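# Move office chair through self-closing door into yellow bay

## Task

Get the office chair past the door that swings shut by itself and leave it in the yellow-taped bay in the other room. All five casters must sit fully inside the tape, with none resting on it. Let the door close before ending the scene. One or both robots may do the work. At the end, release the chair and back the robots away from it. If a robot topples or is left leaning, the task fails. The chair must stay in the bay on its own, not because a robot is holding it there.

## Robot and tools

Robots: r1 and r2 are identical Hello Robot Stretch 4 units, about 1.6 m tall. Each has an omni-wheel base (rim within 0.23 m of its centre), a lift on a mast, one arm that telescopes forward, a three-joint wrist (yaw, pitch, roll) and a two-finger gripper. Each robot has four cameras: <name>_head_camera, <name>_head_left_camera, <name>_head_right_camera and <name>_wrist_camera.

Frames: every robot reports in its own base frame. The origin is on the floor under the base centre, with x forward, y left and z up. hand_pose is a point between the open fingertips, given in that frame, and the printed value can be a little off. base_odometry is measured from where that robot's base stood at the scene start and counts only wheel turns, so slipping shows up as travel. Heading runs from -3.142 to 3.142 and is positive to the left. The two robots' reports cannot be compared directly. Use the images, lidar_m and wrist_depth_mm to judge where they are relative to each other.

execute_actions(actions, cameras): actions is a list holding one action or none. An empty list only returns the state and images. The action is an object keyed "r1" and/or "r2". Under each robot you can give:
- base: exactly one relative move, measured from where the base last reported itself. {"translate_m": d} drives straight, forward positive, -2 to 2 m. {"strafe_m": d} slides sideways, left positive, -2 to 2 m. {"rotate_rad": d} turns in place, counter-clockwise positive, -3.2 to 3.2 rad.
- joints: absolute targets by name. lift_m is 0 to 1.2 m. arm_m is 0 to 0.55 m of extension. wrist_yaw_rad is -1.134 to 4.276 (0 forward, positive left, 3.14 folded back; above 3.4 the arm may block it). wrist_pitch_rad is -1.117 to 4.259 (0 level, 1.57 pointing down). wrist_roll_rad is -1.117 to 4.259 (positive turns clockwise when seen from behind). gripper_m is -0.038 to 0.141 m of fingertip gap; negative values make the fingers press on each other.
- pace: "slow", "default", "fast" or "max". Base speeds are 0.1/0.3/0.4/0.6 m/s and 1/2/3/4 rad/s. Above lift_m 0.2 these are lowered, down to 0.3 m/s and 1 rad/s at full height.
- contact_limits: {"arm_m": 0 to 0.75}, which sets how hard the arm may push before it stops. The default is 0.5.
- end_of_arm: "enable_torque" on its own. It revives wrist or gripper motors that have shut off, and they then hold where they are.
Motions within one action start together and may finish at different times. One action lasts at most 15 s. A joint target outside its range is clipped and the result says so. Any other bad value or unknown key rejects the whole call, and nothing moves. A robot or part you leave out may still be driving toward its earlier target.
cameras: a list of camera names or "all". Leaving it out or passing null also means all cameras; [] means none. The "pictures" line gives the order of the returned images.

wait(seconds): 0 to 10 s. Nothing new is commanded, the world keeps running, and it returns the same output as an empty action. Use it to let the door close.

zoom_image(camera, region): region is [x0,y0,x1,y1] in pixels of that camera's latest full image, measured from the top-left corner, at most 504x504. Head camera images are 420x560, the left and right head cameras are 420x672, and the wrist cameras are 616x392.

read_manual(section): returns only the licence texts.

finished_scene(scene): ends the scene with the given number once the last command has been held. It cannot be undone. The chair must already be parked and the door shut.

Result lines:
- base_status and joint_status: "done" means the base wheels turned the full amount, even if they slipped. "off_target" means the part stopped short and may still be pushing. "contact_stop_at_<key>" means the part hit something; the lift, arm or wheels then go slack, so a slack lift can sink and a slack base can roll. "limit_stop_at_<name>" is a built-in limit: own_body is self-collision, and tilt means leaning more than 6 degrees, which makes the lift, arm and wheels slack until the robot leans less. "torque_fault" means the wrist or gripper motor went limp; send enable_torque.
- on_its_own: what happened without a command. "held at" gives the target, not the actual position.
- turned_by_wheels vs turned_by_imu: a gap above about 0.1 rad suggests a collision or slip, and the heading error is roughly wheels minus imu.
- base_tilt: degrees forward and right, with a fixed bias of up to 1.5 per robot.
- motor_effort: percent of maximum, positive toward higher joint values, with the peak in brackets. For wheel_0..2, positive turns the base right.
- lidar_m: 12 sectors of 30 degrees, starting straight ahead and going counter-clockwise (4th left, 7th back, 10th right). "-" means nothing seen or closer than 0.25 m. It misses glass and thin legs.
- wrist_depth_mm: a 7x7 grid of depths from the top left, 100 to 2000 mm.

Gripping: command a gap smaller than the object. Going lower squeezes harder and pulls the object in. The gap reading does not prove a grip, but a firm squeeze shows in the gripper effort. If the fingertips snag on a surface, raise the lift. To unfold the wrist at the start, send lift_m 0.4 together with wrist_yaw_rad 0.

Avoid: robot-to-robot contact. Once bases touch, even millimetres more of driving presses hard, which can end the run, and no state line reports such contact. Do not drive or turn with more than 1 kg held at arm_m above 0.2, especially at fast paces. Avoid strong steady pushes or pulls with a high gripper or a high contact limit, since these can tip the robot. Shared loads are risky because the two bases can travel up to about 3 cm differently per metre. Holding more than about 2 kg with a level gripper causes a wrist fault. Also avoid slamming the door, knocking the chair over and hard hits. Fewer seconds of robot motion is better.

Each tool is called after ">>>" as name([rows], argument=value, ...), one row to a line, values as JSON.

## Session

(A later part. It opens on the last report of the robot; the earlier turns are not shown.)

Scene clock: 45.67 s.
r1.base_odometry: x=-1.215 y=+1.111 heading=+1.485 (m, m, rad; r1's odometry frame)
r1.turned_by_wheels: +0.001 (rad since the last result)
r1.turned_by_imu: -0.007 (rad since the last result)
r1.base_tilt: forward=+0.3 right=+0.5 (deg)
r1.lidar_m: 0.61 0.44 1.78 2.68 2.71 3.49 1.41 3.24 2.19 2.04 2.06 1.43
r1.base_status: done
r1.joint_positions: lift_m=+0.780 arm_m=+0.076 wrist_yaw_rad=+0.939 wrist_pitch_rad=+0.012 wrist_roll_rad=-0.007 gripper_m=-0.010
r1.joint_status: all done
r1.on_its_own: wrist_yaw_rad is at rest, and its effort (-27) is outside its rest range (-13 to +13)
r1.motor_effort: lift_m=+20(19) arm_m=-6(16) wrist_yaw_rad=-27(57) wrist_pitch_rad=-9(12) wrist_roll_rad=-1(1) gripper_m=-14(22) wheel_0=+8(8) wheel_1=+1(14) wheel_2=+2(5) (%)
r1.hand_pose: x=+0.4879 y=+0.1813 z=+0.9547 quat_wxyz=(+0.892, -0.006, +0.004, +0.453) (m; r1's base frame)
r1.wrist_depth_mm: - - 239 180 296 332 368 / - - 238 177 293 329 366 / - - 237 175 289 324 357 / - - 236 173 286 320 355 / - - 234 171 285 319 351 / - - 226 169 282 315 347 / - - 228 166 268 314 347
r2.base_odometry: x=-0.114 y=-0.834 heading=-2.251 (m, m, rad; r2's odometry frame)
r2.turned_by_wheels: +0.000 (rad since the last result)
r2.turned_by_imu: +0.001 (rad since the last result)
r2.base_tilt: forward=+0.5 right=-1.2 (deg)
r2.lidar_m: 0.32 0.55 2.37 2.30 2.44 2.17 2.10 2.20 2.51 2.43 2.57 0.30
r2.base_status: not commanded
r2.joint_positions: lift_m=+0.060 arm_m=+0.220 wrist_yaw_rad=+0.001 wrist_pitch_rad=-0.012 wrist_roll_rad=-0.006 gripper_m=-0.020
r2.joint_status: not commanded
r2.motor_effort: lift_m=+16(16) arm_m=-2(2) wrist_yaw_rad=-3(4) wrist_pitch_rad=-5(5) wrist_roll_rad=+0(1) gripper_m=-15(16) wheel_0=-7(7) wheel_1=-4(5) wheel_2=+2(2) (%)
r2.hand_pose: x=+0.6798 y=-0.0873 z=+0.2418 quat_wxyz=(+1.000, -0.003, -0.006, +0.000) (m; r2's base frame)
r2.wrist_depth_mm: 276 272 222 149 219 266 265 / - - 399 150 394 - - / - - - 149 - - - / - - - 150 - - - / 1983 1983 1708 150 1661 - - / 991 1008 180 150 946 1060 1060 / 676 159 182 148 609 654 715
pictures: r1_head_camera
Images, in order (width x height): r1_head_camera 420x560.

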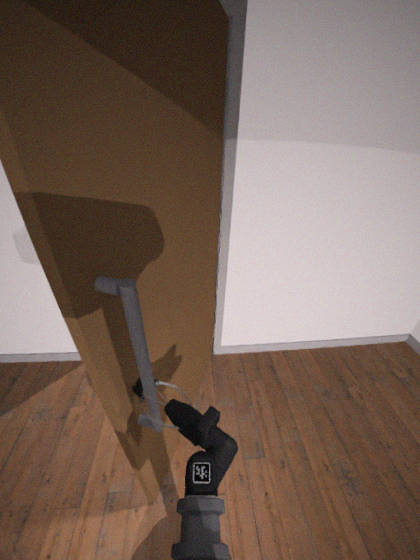

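>>> execute_actions([
  {"r1":{"base":{"strafe_m":-0.18},"joints":{"wrist_yaw_rad":1.08},"pace":"slow"}},
], cameras=[])

>>> execute_actions([
  {"r1":{"base":{"strafe_m":-0.3},"joints":{"wrist_yaw_rad":1.2,"arm_m":0.095},"pace":"slow"},"r2":{"base":{"translate_m":0.8}}},
], cameras=["r2_head_camera"])

Scene clock: 48.93 s.
r1.base_odometry: x=-1.036 y=+1.096 heading=+1.486 (m, m, rad; r1's odometry frame)
r1.turned_by_wheels: +0.001 (rad since the last result)
r1.turned_by_imu: +0.000 (rad since the last result)
r1.base_tilt: forward=+0.1 right=+0.5 (deg)
r1.lidar_m: 0.78 0.42 1.79 2.85 2.91 1.53 1.46 2.94 2.02 1.86 1.86 1.46
r1.base_status: done
r1.joint_positions: lift_m=+0.780 arm_m=+0.076 wrist_yaw_rad=+1.087 wrist_pitch_rad=+0.012 wrist_roll_rad=-0.007 gripper_m=-0.010
r1.joint_status: all done
r1.on_its_own: wrist_yaw_rad is at rest, and its effort (-22) is outside its rest range (-13 to +13)
r1.motor_effort: lift_m=+20(20) arm_m=-6(6) wrist_yaw_rad=-22(53) wrist_pitch_rad=-9(12) wrist_roll_rad=+1(2) gripper_m=-13(23) wheel_0=+7(11) wheel_1=+0(13) wheel_2=+3(5) (%)
r1.hand_pose: x=+0.4586 y=+0.2147 z=+0.9547 quat_wxyz=(+0.856, -0.006, +0.004, +0.517) (m; r1's base frame)
r1.wrist_depth_mm: - - 239 178 297 338 377 / - - 237 176 294 332 370 / - - 236 174 291 329 368 / - - 235 172 287 324 364 / - - 234 170 286 322 357 / - - 225 170 282 319 353 / - - 226 155 180 317 351
r2.base_odometry: x=-0.114 y=-0.834 heading=-2.251 (m, m, rad; r2's odometry frame)
r2.turned_by_wheels: +0.000 (rad since the last result)
r2.turned_by_imu: +0.001 (rad since the last result)
r2.base_tilt: forward=+0.5 right=-1.1 (deg)
r2.lidar_m: 0.31 0.55 2.37 2.28 2.45 2.17 2.09 2.19 2.49 2.43 2.56 0.30
r2.base_status: not commanded
r2.joint_positions: lift_m=+0.060 arm_m=+0.220 wrist_yaw_rad=+0.001 wrist_pitch_rad=-0.012 wrist_roll_rad=-0.006 gripper_m=-0.020
r2.joint_status: not commanded
r2.motor_effort: lift_m=+17(16) arm_m=-2(2) wrist_yaw_rad=-3(3) wrist_pitch_rad=-5(5) wrist_roll_rad=+1(1) gripper_m=-15(15) wheel_0=-7(7) wheel_1=-4(4) wheel_2=+2(2) (%)
r2.hand_pose: x=+0.6798 y=-0.0873 z=+0.2418 quat_wxyz=(+1.000, -0.003, -0.006, +0.000) (m; r2's base frame)
r2.wrist_depth_mm: 277 272 222 150 220 264 264 / - - 404 150 392 - - / - - - 149 - - - / - - - 149 - - - / 1921 1921 1661 150 1708 - - / 991 1008 180 150 960 1025 1060 / 676 160 182 148 621 647 707
pictures: none
No camera images: the call's "cameras" was empty. Leave "cameras" out to get every camera's image.

Scene clock: 53.10 s.
r1.base_odometry: x=-0.737 y=+1.071 heading=+1.486 (m, m, rad; r1's odometry frame)
r1.turned_by_wheels: +0.000 (rad since the last result)
r1.turned_by_imu: -0.002 (rad since the last result)
r1.base_tilt: forward=+0.2 right=+0.6 (deg)
r1.lidar_m: 1.37 0.41 1.89 3.15 0.93 0.93 - 2.50 1.69 1.54 1.57 1.50
r1.base_status: done
r1.joint_positions: lift_m=+0.780 arm_m=+0.096 wrist_yaw_rad=+1.181 wrist_pitch_rad=+0.013 wrist_roll_rad=-0.007 gripper_m=-0.009
r1.joint_status: all done
r1.on_its_own: wrist_yaw_rad is at rest, and its effort (+53) is outside its rest range (-13 to +13)
r1.motor_effort: lift_m=+19(20) arm_m=-4(6) wrist_yaw_rad=+53(52) wrist_pitch_rad=-10(10) wrist_roll_rad=+0(1) gripper_m=-25(25) wheel_0=-1(9) wheel_1=-12(15) wheel_2=+12(12) (%)
r1.hand_pose: x=+0.4571 y=+0.2336 z=+0.9544 quat_wxyz=(+0.831, -0.007, +0.003, +0.557) (m; r1's base frame)
r1.wrist_depth_mm: - - 224 173 322 415 549 / - - 223 173 315 407 544 / - 222 221 173 312 399 525 / - 221 220 172 309 392 512 / - - 218 173 304 387 504 / - - 208 174 184 382 500 / - - 179 165 293 351 484
r2.base_odometry: x=-0.618 y=-1.456 heading=-2.251 (m, m, rad; r2's odometry frame)
r2.turned_by_wheels: +0.000 (rad since the last result)
r2.turned_by_imu: +0.000 (rad since the last result)
r2.base_tilt: forward=+0.5 right=-1.2 (deg)
r2.lidar_m: 0.26 0.46 2.37 2.28 2.37 2.99 2.90 3.05 2.53 2.45 2.60 0.32
r2.base_status: done
r2.joint_positions: lift_m=+0.060 arm_m=+0.220 wrist_yaw_rad=-0.003 wrist_pitch_rad=-0.012 wrist_roll_rad=-0.006 gripper_m=-0.020
r2.joint_status: not commanded
r2.motor_effort: lift_m=+16(16) arm_m=+1(2) wrist_yaw_rad=+8(28) wrist_pitch_rad=-7(7) wrist_roll_rad=+0(1) gripper_m=-11(16) wheel_0=+0(7) wheel_1=+1(6) wheel_2=-1(12) (%)
r2.hand_pose: x=+0.6788 y=-0.0884 z=+0.2416 quat_wxyz=(+1.000, -0.003, -0.006, -0.002) (m; r2's base frame)
r2.wrist_depth_mm: 281 277 213 124 209 268 270 / - - - 124 366 - - / - - - 124 1808 - - / - - - 124 1863 - - / 1863 1921 1618 124 1708 1537 960 / 991 991 179 124 931 1025 917 / 676 158 175 123 178 615 699
pictures: r2_head_camera
Images, in order (width x height): r2_head_camera 420x560.

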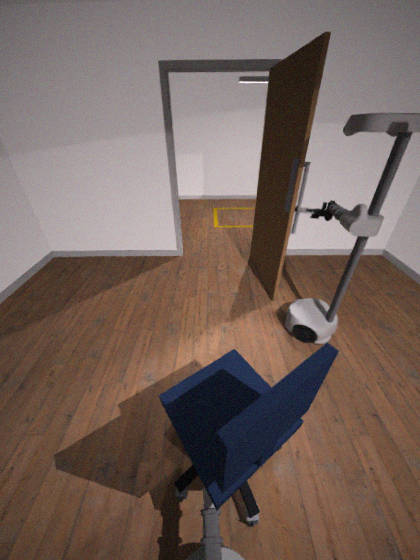

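>>> execute_actions([
  {"r1":{"joints":{"arm_m":0.112},"pace":"slow"},"r2":{"base":{"translate_m":1.75}}},
], cameras=["r2_head_camera"])

Scene clock: 60.57 s.
r1.base_odometry: x=-0.737 y=+1.071 heading=+1.486 (m, m, rad; r1's odometry frame)
r1.turned_by_wheels: +0.000 (rad since the last result)
r1.turned_by_imu: -0.002 (rad since the last result)
r1.base_tilt: forward=+0.1 right=+0.6 (deg)
r1.lidar_m: 1.38 0.43 0.78 0.75 3.20 4.11 - 2.47 1.68 1.56 1.58 1.49
r1.base_status: not commanded
r1.joint_positions: lift_m=+0.780 arm_m=+0.111 wrist_yaw_rad=+1.197 wrist_pitch_rad=+0.012 wrist_roll_rad=-0.007 gripper_m=-0.010
r1.joint_status: all done
r1.motor_effort: lift_m=+19(19) arm_m=+4(5) wrist_yaw_rad=+8(51) wrist_pitch_rad=-7(10) wrist_roll_rad=+3(3) gripper_m=-16(24) wheel_0=+2(2) wheel_1=-6(12) wheel_2=+7(13) (%)
r1.hand_pose: x=+0.4689 y=+0.2366 z=+0.9548 quat_wxyz=(+0.826, -0.006, +0.003, +0.563) (m; r1's base frame)
r1.wrist_depth_mm: - 219 237 179 332 418 530 / - 217 236 178 327 410 525 / - 213 235 176 322 402 508 / - 212 233 174 319 394 500 / - 213 231 172 314 389 496 / - 211 219 172 304 387 477 / - 205 183 154 296 384 473
r2.base_odometry: x=-1.718 y=-2.816 heading=-2.251 (m, m, rad; r2's odometry frame)
r2.turned_by_wheels: +0.000 (rad since the last result)
r2.turned_by_imu: +0.003 (rad since the last result)
r2.base_tilt: forward=+0.4 right=-1.2 (deg)
r2.lidar_m: 0.27 0.41 1.76 2.23 2.37 3.28 - 3.47 0.77 0.71 0.73 0.31
r2.base_status: done
r2.joint_positions: lift_m=+0.060 arm_m=+0.220 wrist_yaw_rad=-0.001 wrist_pitch_rad=-0.012 wrist_roll_rad=-0.006 gripper_m=-0.020
r2.joint_status: not commanded
r2.motor_effort: lift_m=+16(16) arm_m=+1(1) wrist_yaw_rad=+3(21) wrist_pitch_rad=-6(7) wrist_roll_rad=+1(0) gripper_m=-10(11) wheel_0=+0(6) wheel_1=+1(5) wheel_2=-1(17) (%)
r2.hand_pose: x=+0.6790 y=-0.0877 z=+0.2417 quat_wxyz=(+1.000, -0.003, -0.006, -0.001) (m; r2's base frame)
r2.wrist_depth_mm: 279 276 200 123 223 268 279 / 715 - 342 123 402 - - / 732 - - 123 - - - / 732 - - 123 - - - / 732 1618 1397 123 - - 1464 / 715 904 176 123 917 1042 866 / 676 157 151 122 452 640 699
pictures: r2_head_camera
Images, in order (width x height): r2_head_camera 420x560.

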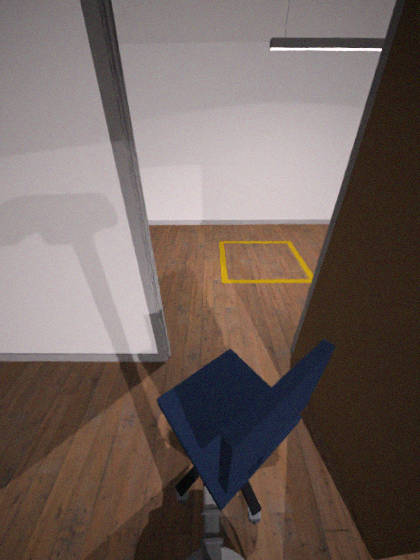

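>>> execute_actions([
  {"r2":{"base":{"rotate_rad":-0.08},"pace":"slow"}},
], cameras=[])

>>> execute_actions([
  {"r2":{"base":{"translate_m":1.05}}},
], cameras=[])

>>> execute_actions([
  {"r2":{"base":{"rotate_rad":-0.11},"pace":"slow"}},
], cameras=[])

>>> execute_actions([
  {"r2":{"base":{"rotate_rad":-0.11},"pace":"slow"}},
], cameras=[])

>>> execute_actions([
  {"r2":{"base":{"translate_m":1.0}}},
], cameras=["r2_head_camera"])

Scene clock: 62.23 s.
r1.base_odometry: x=-0.737 y=+1.071 heading=+1.486 (m, m, rad; r1's odometry frame)
r1.turned_by_wheels: +0.000 (rad since the last result)
r1.turned_by_imu: +0.000 (rad since the last result)
r1.base_tilt: forward=+0.1 right=+0.5 (deg)
r1.lidar_m: 1.38 0.42 0.79 0.74 3.19 4.14 - 2.49 1.68 1.55 1.56 1.50
r1.base_status: not commanded
r1.joint_positions: lift_m=+0.780 arm_m=+0.111 wrist_yaw_rad=+1.197 wrist_pitch_rad=+0.012 wrist_roll_rad=-0.007 gripper_m=-0.010
r1.joint_status: not commanded
r1.motor_effort: lift_m=+20(19) arm_m=+4(4) wrist_yaw_rad=+8(7) wrist_pitch_rad=-6(8) wrist_roll_rad=+6(2) gripper_m=-17(17) wheel_0=+2(2) wheel_1=-6(6) wheel_2=+7(7) (%)
r1.hand_pose: x=+0.4689 y=+0.2366 z=+0.9548 quat_wxyz=(+0.826, -0.006, +0.003, +0.563) (m; r1's base frame)
r1.wrist_depth_mm: - 219 237 179 330 418 530 / - 218 236 178 325 410 525 / - 213 235 176 322 399 512 / - 213 233 174 317 394 500 / - 213 230 172 315 389 492 / - 211 219 171 304 387 477 / - 206 182 154 294 384 473
r2.base_odometry: x=-1.718 y=-2.816 heading=-2.330 (m, m, rad; r2's odometry frame)
r2.turned_by_wheels: -0.079 (rad since the last result)
r2.turned_by_imu: -0.080 (rad since the last result)
r2.base_tilt: forward=+0.5 right=-1.2 (deg)
r2.lidar_m: 0.29 0.41 1.63 2.24 2.30 3.05 - 3.75 0.77 0.76 0.72 0.30
r2.base_status: done
r2.joint_positions: lift_m=+0.060 arm_m=+0.220 wrist_yaw_rad=+0.003 wrist_pitch_rad=-0.012 wrist_roll_rad=-0.006 gripper_m=-0.020
r2.joint_status: not commanded
r2.motor_effort: lift_m=+17(16) arm_m=+2(2) wrist_yaw_rad=-9(51) wrist_pitch_rad=-7(7) wrist_roll_rad=+1(0) gripper_m=-14(12) wheel_0=+2(20) wheel_1=+2(8) wheel_2=+4(11) (%)
r2.hand_pose: x=+0.6793 y=-0.0865 z=+0.2417 quat_wxyz=(+1.000, -0.003, -0.006, +0.002) (m; r2's base frame)
r2.wrist_depth_mm: 277 274 211 133 221 268 267 / 759 - 373 133 402 - 707 / 768 - - 133 - - 707 / 759 - - 134 - - 707 / 759 1983 1618 133 - - 691 / 768 991 177 133 946 1008 691 / 676 159 172 132 603 654 654
pictures: none
No camera images: the call's "cameras" was empty. Leave "cameras" out to get every camera's image.

Scene clock: 67.23 s.
r1.base_odometry: x=-0.737 y=+1.071 heading=+1.486 (m, m, rad; r1's odometry frame)
r1.turned_by_wheels: +0.000 (rad since the last result)
r1.turned_by_imu: -0.001 (rad since the last result)
r1.base_tilt: forward=+0.2 right=+0.5 (deg)
r1.lidar_m: 1.38 0.42 1.37 3.14 3.21 4.13 - 2.49 1.68 1.56 1.59 1.49
r1.base_status: not commanded
r1.joint_positions: lift_m=+0.780 arm_m=+0.111 wrist_yaw_rad=+1.197 wrist_pitch_rad=+0.012 wrist_roll_rad=-0.007 gripper_m=-0.010
r1.joint_status: not commanded
r1.motor_effort: lift_m=+19(19) arm_m=+4(4) wrist_yaw_rad=+7(6) wrist_pitch_rad=-7(8) wrist_roll_rad=+3(3) gripper_m=-16(16) wheel_0=+2(2) wheel_1=-6(6) wheel_2=+7(7) (%)
r1.hand_pose: x=+0.4689 y=+0.2366 z=+0.9548 quat_wxyz=(+0.826, -0.006, +0.003, +0.563) (m; r1's base frame)
r1.wrist_depth_mm: - 219 237 179 332 418 530 / - 217 236 178 327 410 525 / - 213 234 176 322 402 512 / - 212 233 174 319 394 500 / - 213 230 172 315 387 492 / - 211 220 172 304 387 477 / - 206 182 155 294 384 473
r2.base_odometry: x=-2.442 y=-3.577 heading=-2.331 (m, m, rad; r2's odometry frame)
r2.turned_by_wheels: -0.001 (rad since the last result)
r2.turned_by_imu: -0.011 (rad since the last result)
r2.base_tilt: forward=+0.5 right=-1.1 (deg)
r2.lidar_m: 0.28 0.62 0.43 0.43 2.34 3.07 - 0.96 0.62 0.55 0.58 0.32
r2.base_status: done
r2.joint_positions: lift_m=+0.060 arm_m=+0.220 wrist_yaw_rad=-0.010 wrist_pitch_rad=-0.012 wrist_roll_rad=-0.006 gripper_m=-0.020
r2.joint_status: not commanded
r2.on_its_own: wrist_yaw_rad is at rest, and its effort (+26) is outside its rest range (-13 to +13)
r2.motor_effort: lift_m=+17(16) arm_m=+2(2) wrist_yaw_rad=+26(47) wrist_pitch_rad=-5(6) wrist_roll_rad=+1(0) gripper_m=-9(12) wheel_0=-5(9) wheel_1=-3(5) wheel_2=-5(21) (%)
r2.hand_pose: x=+0.6782 y=-0.0902 z=+0.2418 quat_wxyz=(+1.000, -0.003, -0.006, -0.005) (m; r2's base frame)
r2.wrist_depth_mm: 278 274 224 132 208 267 267 / - - - 132 362 - - / - - - 132 - - - / - - - 132 - - - / 1921 1863 1983 132 1708 - - / 991 991 185 132 180 1042 1042 / 668 597 597 131 178 615 699
pictures: none
No camera images: the call's "cameras" was empty. Leave "cameras" out to get every camera's image.

Scene clock: 68.33 s.
r1.base_odometry: x=-0.737 y=+1.071 heading=+1.486 (m, m, rad; r1's odometry frame)
r1.turned_by_wheels: +0.000 (rad since the last result)
r1.turned_by_imu: +0.000 (rad since the last result)
r1.base_tilt: forward=+0.1 right=+0.5 (deg)
r1.lidar_m: 1.37 0.43 1.36 3.15 3.20 4.13 - 2.47 1.68 1.55 1.58 1.48
r1.base_status: not commanded
r1.joint_positions: lift_m=+0.780 arm_m=+0.111 wrist_yaw_rad=+1.197 wrist_pitch_rad=+0.012 wrist_roll_rad=-0.007 gripper_m=-0.010
r1.joint_status: not commanded
r1.motor_effort: lift_m=+19(19) arm_m=+4(4) wrist_yaw_rad=+9(6) wrist_pitch_rad=-8(7) wrist_roll_rad=+2(0) gripper_m=-17(15) wheel_0=+2(2) wheel_1=-6(6) wheel_2=+7(7) (%)
r1.hand_pose: x=+0.4689 y=+0.2366 z=+0.9548 quat_wxyz=(+0.826, -0.006, +0.003, +0.563) (m; r1's base frame)
r1.wrist_depth_mm: - 219 237 179 332 418 530 / - 218 236 178 325 410 530 / - 213 235 176 322 402 512 / - 212 233 174 317 397 500 / - 213 230 172 315 389 492 / - 211 219 172 304 387 477 / - 206 183 154 294 384 477
r2.base_odometry: x=-2.442 y=-3.577 heading=-2.441 (m, m, rad; r2's odometry frame)
r2.turned_by_wheels: -0.110 (rad since the last result)
r2.turned_by_imu: -0.111 (rad since the last result)
r2.base_tilt: forward=+0.4 right=-1.2 (deg)
r2.lidar_m: 0.29 0.41 0.43 0.42 2.30 2.81 - 1.35 0.64 0.57 0.56 0.30
r2.base_status: done
r2.joint_positions: lift_m=+0.060 arm_m=+0.220 wrist_yaw_rad=+0.002 wrist_pitch_rad=-0.012 wrist_roll_rad=-0.006 gripper_m=-0.020
r2.joint_status: not commanded
r2.motor_effort: lift_m=+17(17) arm_m=+2(2) wrist_yaw_rad=-7(63) wrist_pitch_rad=-6(7) wrist_roll_rad=+0(0) gripper_m=-12(15) wheel_0=+1(20) wheel_1=+2(7) wheel_2=+2(14) (%)
r2.hand_pose: x=+0.6793 y=-0.0867 z=+0.2417 quat_wxyz=(+1.000, -0.003, -0.006, +0.001) (m; r2's base frame)
r2.wrist_depth_mm: 277 274 211 141 221 266 267 / - - 368 141 397 - - / - - - 141 - - - / - - - 141 - - - / 1921 1983 1618 141 - - - / 1008 1025 181 142 917 1025 1042 / 676 161 178 140 603 661 707
pictures: none
No camera images: the call's "cameras" was empty. Leave "cameras" out to get every camera's image.

Scene clock: 69.50 s.
r1.base_odometry: x=-0.737 y=+1.071 heading=+1.486 (m, m, rad; r1's odometry frame)
r1.turned_by_wheels: +0.000 (rad since the last result)
r1.turned_by_imu: +0.000 (rad since the last result)
r1.base_tilt: forward=+0.0 right=+0.5 (deg)
r1.lidar_m: 1.37 0.43 1.37 3.14 3.21 4.12 - 2.47 1.67 1.56 1.61 1.46
r1.base_status: not commanded
r1.joint_positions: lift_m=+0.780 arm_m=+0.111 wrist_yaw_rad=+1.197 wrist_pitch_rad=+0.012 wrist_roll_rad=-0.007 gripper_m=-0.010
r1.joint_status: not commanded
r1.motor_effort: lift_m=+19(19) arm_m=+4(4) wrist_yaw_rad=+5(8) wrist_pitch_rad=-7(6) wrist_roll_rad=+3(3) gripper_m=-15(16) wheel_0=+2(2) wheel_1=-6(6) wheel_2=+7(7) (%)
r1.hand_pose: x=+0.4689 y=+0.2366 z=+0.9548 quat_wxyz=(+0.826, -0.006, +0.003, +0.563) (m; r1's base frame)
r1.wrist_depth_mm: - 219 237 179 330 421 525 / - 218 236 178 327 410 525 / - 213 235 176 322 402 512 / - 212 234 174 317 394 500 / - 213 230 172 315 389 492 / - 211 219 172 304 387 477 / - 205 182 154 294 384 473
r2.base_odometry: x=-2.442 y=-3.577 heading=-2.552 (m, m, rad; r2's odometry frame)
r2.turned_by_wheels: -0.111 (rad since the last result)
r2.turned_by_imu: -0.112 (rad since the last result)
r2.base_tilt: forward=+0.5 right=-1.1 (deg)
r2.lidar_m: 0.33 0.54 0.49 0.42 2.29 2.63 - 1.47 0.71 0.57 0.55 0.30
r2.base_status: done
r2.joint_positions: lift_m=+0.060 arm_m=+0.220 wrist_yaw_rad=-0.007 wrist_pitch_rad=-0.012 wrist_roll_rad=-0.006 gripper_m=-0.020
r2.joint_status: not commanded
r2.on_its_own: wrist_yaw_rad is at rest, and its effort (+19) is outside its rest range (-13 to +13)
r2.motor_effort: lift_m=+16(17) arm_m=+0(2) wrist_yaw_rad=+19(95) wrist_pitch_rad=-5(8) wrist_roll_rad=+0(0) gripper_m=-14(18) wheel_0=-7(25) wheel_1=-3(9) wheel_2=-3(23) (%)
r2.hand_pose: x=+0.6788 y=-0.0895 z=+0.2418 quat_wxyz=(+1.000, -0.003, -0.006, -0.004) (m; r2's base frame)
r2.wrist_depth_mm: 277 273 224 148 220 220 267 / - - 402 148 397 - - / - - - 148 - - - / - - - 148 - - - / 1921 1921 - 148 - - - / 1008 1008 187 149 187 1042 1060 / 676 603 603 148 609 609 707
pictures: none
No camera images: the call's "cameras" was empty. Leave "cameras" out to get every camera's image.

Scene clock: 74.33 s.
r1.base_odometry: x=-0.737 y=+1.071 heading=+1.486 (m, m, rad; r1's odometry frame)
r1.turned_by_wheels: +0.000 (rad since the last result)
r1.turned_by_imu: -0.001 (rad since the last result)
r1.base_tilt: forward=+0.2 right=+0.6 (deg)
r1.lidar_m: 1.38 0.43 1.90 3.16 3.21 4.12 - 2.49 1.67 1.54 1.57 1.50
r1.base_status: not commanded
r1.joint_positions: lift_m=+0.780 arm_m=+0.111 wrist_yaw_rad=+1.197 wrist_pitch_rad=+0.012 wrist_roll_rad=-0.007 gripper_m=-0.010
r1.joint_status: not commanded
r1.motor_effort: lift_m=+20(19) arm_m=+4(4) wrist_yaw_rad=+7(9) wrist_pitch_rad=-8(8) wrist_roll_rad=+4(4) gripper_m=-16(17) wheel_0=+2(2) wheel_1=-6(6) wheel_2=+7(7) (%)
r1.hand_pose: x=+0.4689 y=+0.2366 z=+0.9548 quat_wxyz=(+0.826, -0.006, +0.003, +0.563) (m; r1's base frame)
r1.wrist_depth_mm: - 219 237 178 330 418 530 / - 218 236 178 327 410 525 / - 213 234 176 322 402 508 / - 212 233 174 319 394 500 / - 213 230 172 315 389 492 / - 212 219 172 304 387 477 / - 206 183 154 294 387 473
r2.base_odometry: x=-3.274 y=-4.132 heading=-2.553 (m, m, rad; r2's odometry frame)
r2.turned_by_wheels: -0.001 (rad since the last result)
r2.turned_by_imu: -0.008 (rad since the last result)
r2.base_tilt: forward=+0.4 right=-1.1 (deg)
r2.lidar_m: 0.29 0.42 2.45 2.54 1.47 0.96 - 0.76 0.79 1.37 2.20 0.28
r2.base_status: done
r2.joint_positions: lift_m=+0.060 arm_m=+0.220 wrist_yaw_rad=-0.009 wrist_pitch_rad=-0.012 wrist_roll_rad=-0.006 gripper_m=-0.020
r2.joint_status: not commanded
r2.on_its_own: wrist_yaw_rad is at rest, and its effort (+25) is outside its rest range (-13 to +13)
r2.motor_effort: lift_m=+17(16) arm_m=+2(1) wrist_yaw_rad=+25(50) wrist_pitch_rad=-6(7) wrist_roll_rad=+0(0) gripper_m=-9(13) wheel_0=-3(8) wheel_1=-1(6) wheel_2=-6(19) (%)
r2.hand_pose: x=+0.6783 y=-0.0901 z=+0.2417 quat_wxyz=(+1.000, -0.003, -0.006, -0.005) (m; r2's base frame)
r2.wrist_depth_mm: 278 277 224 132 208 270 266 / 1430 1537 1618 131 368 - - / 1430 1537 1661 132 1983 - - / 1464 1576 1576 131 1921 - - / 1464 1576 1618 131 1661 - 1921 / 1008 991 185 132 180 1025 1060 / 676 597 591 130 178 615 707
pictures: r2_head_camera
Images, in order (width x height): r2_head_camera 420x560.

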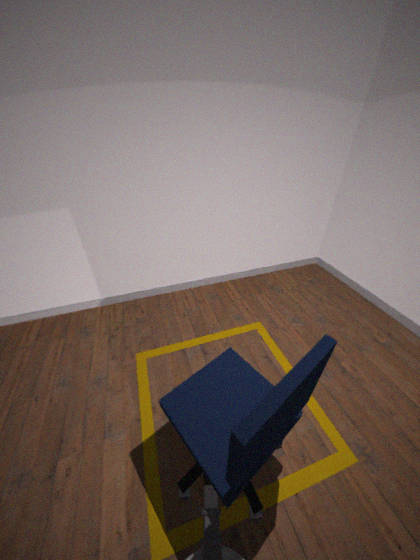

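>>> execute_actions([
  {"r2":{"joints":{"arm_m":0.48},"pace":"slow"},"r1":{"joints":{"gripper_m":0.13}}},
], cameras=["r1_head_left_camera"])

>>> execute_actions([
  {"r2":{"joints":{"gripper_m":0.14}}},
], cameras=[])

>>> execute_actions([
  {"r2":{"joints":{"arm_m":0.1},"base":{"translate_m":-0.35}}},
], cameras=["r1_head_left_camera","r2_head_camera","r2_wrist_camera"])

Scene clock: 78.70 s.
r1.base_odometry: x=-0.737 y=+1.071 heading=+1.486 (m, m, rad; r1's odometry frame)
r1.turned_by_wheels: +0.000 (rad since the last result)
r1.turned_by_imu: -0.001 (rad since the last result)
r1.base_tilt: forward=+0.1 right=+0.6 (deg)
r1.lidar_m: 1.37 1.40 1.80 3.14 3.20 4.13 - 2.47 1.67 1.54 1.58 1.49
r1.base_status: not commanded
r1.joint_positions: lift_m=+0.780 arm_m=+0.111 wrist_yaw_rad=+1.200 wrist_pitch_rad=+0.012 wrist_roll_rad=-0.007 gripper_m=+0.130
r1.joint_status: all done
r1.motor_effort: lift_m=+19(19) arm_m=+4(4) wrist_yaw_rad=-2(14) wrist_pitch_rad=-9(8) wrist_roll_rad=+4(3) gripper_m=+1(17) wheel_0=+2(2) wheel_1=-2(6) wheel_2=+1(7) (%)
r1.hand_pose: x=+0.4680 y=+0.2373 z=+0.9548 quat_wxyz=(+0.825, -0.006, +0.003, +0.565) (m; r1's base frame)
r1.wrist_depth_mm: - - - - 1499 1118 917 / - - - - 1499 1138 946 / - - - - 1499 1138 946 / - - - - 1537 1138 946 / - - - - 1537 1138 946 / - - - - 219 1060 946 / - - - 146 1537 1098 946
r2.base_odometry: x=-3.274 y=-4.131 heading=-2.553 (m, m, rad; r2's odometry frame)
r2.turned_by_wheels: +0.000 (rad since the last result)
r2.turned_by_imu: +0.001 (rad since the last result)
r2.base_tilt: forward=+0.5 right=-1.1 (deg)
r2.lidar_m: 0.53 2.13 2.43 2.56 1.45 0.91 0.78 0.76 0.80 1.36 2.21 0.59
r2.base_status: not commanded
r2.joint_positions: lift_m=+0.060 arm_m=+0.478 wrist_yaw_rad=-0.010 wrist_pitch_rad=-0.013 wrist_roll_rad=-0.006 gripper_m=-0.020
r2.joint_status: all done
r2.on_its_own: wrist_yaw_rad is at rest, and its effort (+27) is outside its rest range (-13 to +13)
r2.motor_effort: lift_m=+17(16) arm_m=+8(7) wrist_yaw_rad=+27(32) wrist_pitch_rad=-4(7) wrist_roll_rad=+1(1) gripper_m=-9(11) wheel_0=-2(4) wheel_1=+0(1) wheel_2=-9(9) (%)
r2.hand_pose: x=+0.9370 y=-0.0903 z=+0.2420 quat_wxyz=(+1.000, -0.003, -0.006, -0.005) (m; r2's base frame)
r2.wrist_depth_mm: 278 274 225 131 208 268 268 / 1205 1336 1397 131 364 1808 1921 / 1308 1336 1430 131 1618 1863 1983 / 1255 1308 1464 131 1661 1756 1921 / 1229 1308 1397 131 1661 1808 1863 / 1008 991 185 131 180 1042 1042 / 676 603 597 130 178 603 707
pictures: r1_head_left_camera
Images, in order (width x height): r1_head_left_camera 420x672.

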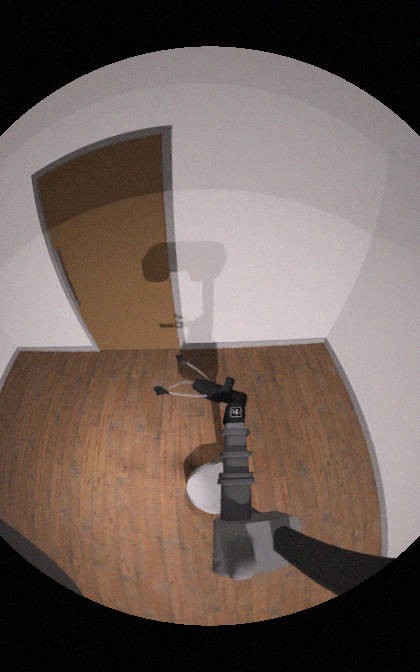

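Scene clock: 81.20 s.
r1.base_odometry: x=-0.737 y=+1.071 heading=+1.486 (m, m, rad; r1's odometry frame)
r1.turned_by_wheels: +0.000 (rad since the last result)
r1.turned_by_imu: -0.001 (rad since the last result)
r1.base_tilt: forward=+0.1 right=+0.6 (deg)
r1.lidar_m: 1.37 1.41 1.79 3.16 3.20 4.13 - 2.50 1.69 1.56 1.57 1.50
r1.base_status: not commanded
r1.joint_positions: lift_m=+0.780 arm_m=+0.111 wrist_yaw_rad=+1.200 wrist_pitch_rad=+0.012 wrist_roll_rad=-0.007 gripper_m=+0.130
r1.joint_status: not commanded
r1.motor_effort: lift_m=+20(19) arm_m=+4(4) wrist_yaw_rad=-4(3) wrist_pitch_rad=-7(8) wrist_roll_rad=+2(5) gripper_m=-2(1) wheel_0=+2(2) wheel_1=-2(2) wheel_2=+1(1) (%)
r1.hand_pose: x=+0.4680 y=+0.2373 z=+0.9548 quat_wxyz=(+0.825, -0.006, +0.003, +0.565) (m; r1's base frame)
r1.wrist_depth_mm: - - - - 1499 1138 931 / - - - - 1499 1138 946 / - - - - 1499 1138 931 / - - - - 1537 1138 960 / - - - - 1537 1160 946 / - - - - 219 1078 946 / - - - 147 1499 1098 931
r2.base_odometry: x=-3.274 y=-4.131 heading=-2.553 (m, m, rad; r2's odometry frame)
r2.turned_by_wheels: +0.000 (rad since the last result)
r2.turned_by_imu: +0.001 (rad since the last result)
r2.base_tilt: forward=+0.4 right=-1.1 (deg)
r2.lidar_m: 0.53 2.11 2.45 2.55 1.46 0.94 0.78 0.76 0.78 1.35 2.20 0.59
r2.base_status: not commanded
r2.joint_positions: lift_m=+0.060 arm_m=+0.479 wrist_yaw_rad=-0.005 wrist_pitch_rad=-0.013 wrist_roll_rad=-0.006 gripper_m=+0.140
r2.joint_status: all done
r2.on_its_own: wrist_yaw_rad is at rest, and its effort (+14) is outside its rest range (-13 to +13)
r2.motor_effort: lift_m=+16(17) arm_m=+6(8) wrist_yaw_rad=+14(30) wrist_pitch_rad=-4(4) wrist_roll_rad=+0(0) gripper_m=-1(10) wheel_0=-1(2) wheel_1=+0(0) wheel_2=-7(9) (%)
r2.hand_pose: x=+0.9378 y=-0.0889 z=+0.2419 quat_wxyz=(+1.000, -0.003, -0.006, -0.003) (m; r2's base frame)
r2.wrist_depth_mm: 281 277 227 142 210 268 270 / 1255 1308 1397 142 364 1808 1863 / 1229 1308 1397 142 1661 1808 1921 / 1229 1308 1397 142 1661 1756 1921 / 1255 1336 1430 142 1618 1808 1921 / 991 842 976 142 213 946 1042 / 676 640 640 141 413 654 699
pictures: none
No camera images: the call's "cameras" was empty. Leave "cameras" out to get every camera's image.

Scene clock: 83.87 s.
r1.base_odometry: x=-0.737 y=+1.071 heading=+1.486 (m, m, rad; r1's odometry frame)
r1.turned_by_wheels: +0.000 (rad since the last result)
r1.turned_by_imu: -0.001 (rad since the last result)
r1.base_tilt: forward=+0.2 right=+0.7 (deg)
r1.lidar_m: 1.36 1.39 1.80 3.15 3.19 4.15 - 2.48 1.67 1.55 1.59 1.48
r1.base_status: not commanded
r1.joint_positions: lift_m=+0.780 arm_m=+0.111 wrist_yaw_rad=+1.200 wrist_pitch_rad=+0.012 wrist_roll_rad=-0.007 gripper_m=+0.130
r1.joint_status: not commanded
r1.motor_effort: lift_m=+19(19) arm_m=+4(4) wrist_yaw_rad=-4(4) wrist_pitch_rad=-7(7) wrist_roll_rad=+1(1) gripper_m=-1(1) wheel_0=+2(2) wheel_1=-2(2) wheel_2=+1(1) (%)
r1.hand_pose: x=+0.4680 y=+0.2373 z=+0.9548 quat_wxyz=(+0.825, -0.006, +0.003, +0.565) (m; r1's base frame)
r1.wrist_depth_mm: - - - - 1499 1118 931 / - - - - 1499 1138 946 / - - - - 1499 1160 946 / - - - - 1537 1160 960 / - - - - 1537 1138 946 / - - - - 219 1060 946 / - - - 147 1537 1118 946
r2.base_odometry: x=-2.983 y=-3.937 heading=-2.553 (m, m, rad; r2's odometry frame)
r2.turned_by_wheels: +0.000 (rad since the last result)
r2.turned_by_imu: +0.000 (rad since the last result)
r2.base_tilt: forward=+0.4 right=-1.2 (deg)
r2.lidar_m: 0.89 2.46 2.81 2.47 0.74 0.52 0.44 0.42 0.50 0.70 2.30 1.12
r2.base_status: done
r2.joint_positions: lift_m=+0.060 arm_m=+0.101 wrist_yaw_rad=+0.000 wrist_pitch_rad=-0.012 wrist_roll_rad=-0.006 gripper_m=+0.140
r2.joint_status: all done
r2.motor_effort: lift_m=+16(16) arm_m=-5(10) wrist_yaw_rad=+0(14) wrist_pitch_rad=-5(5) wrist_roll_rad=+0(0) gripper_m=+0(1) wheel_0=+0(5) wheel_1=+0(5) wheel_2=-2(9) (%)
r2.hand_pose: x=+0.5602 y=-0.0875 z=+0.2418 quat_wxyz=(+1.000, -0.003, -0.006, +0.000) (m; r2's base frame)
r2.wrist_depth_mm: 1808 - - - 732 - - / 1808 - - 654 - - - / 1808 1921 798 788 778 - - / 1863 1921 - - - - - / 1756 1863 - 1708 - - - / 1008 207 750 842 878 225 1078 / 676 634 634 150 603 654 707
pictures: r1_head_left_camera, r2_head_camera, r2_wrist_camera
Images, in order (width x height): r1_head_left_camera 420x672, r2_head_camera 420x560, r2_wrist_camera 616x392.

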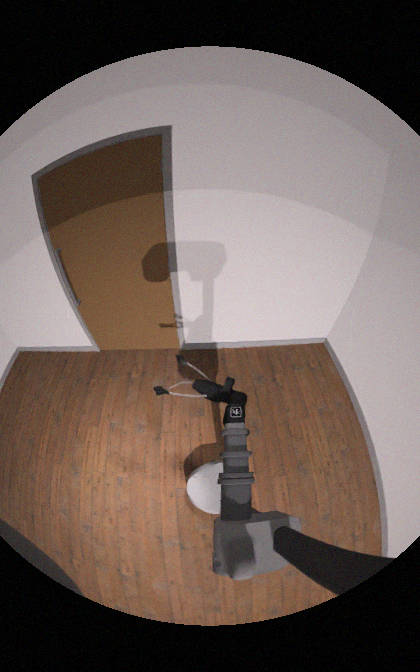

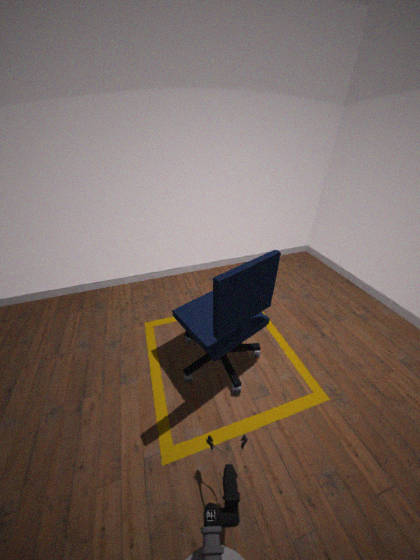

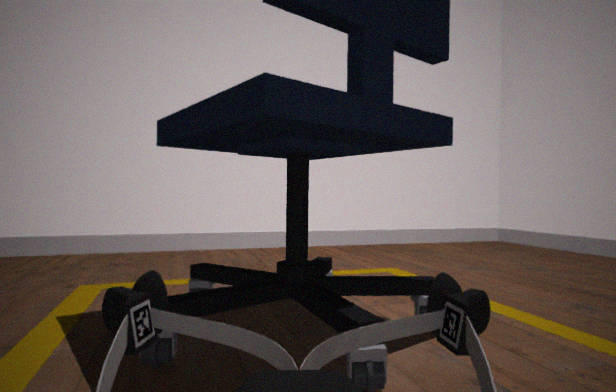

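>>> finished_scene(scene=2)

The scene is finished: the task was done.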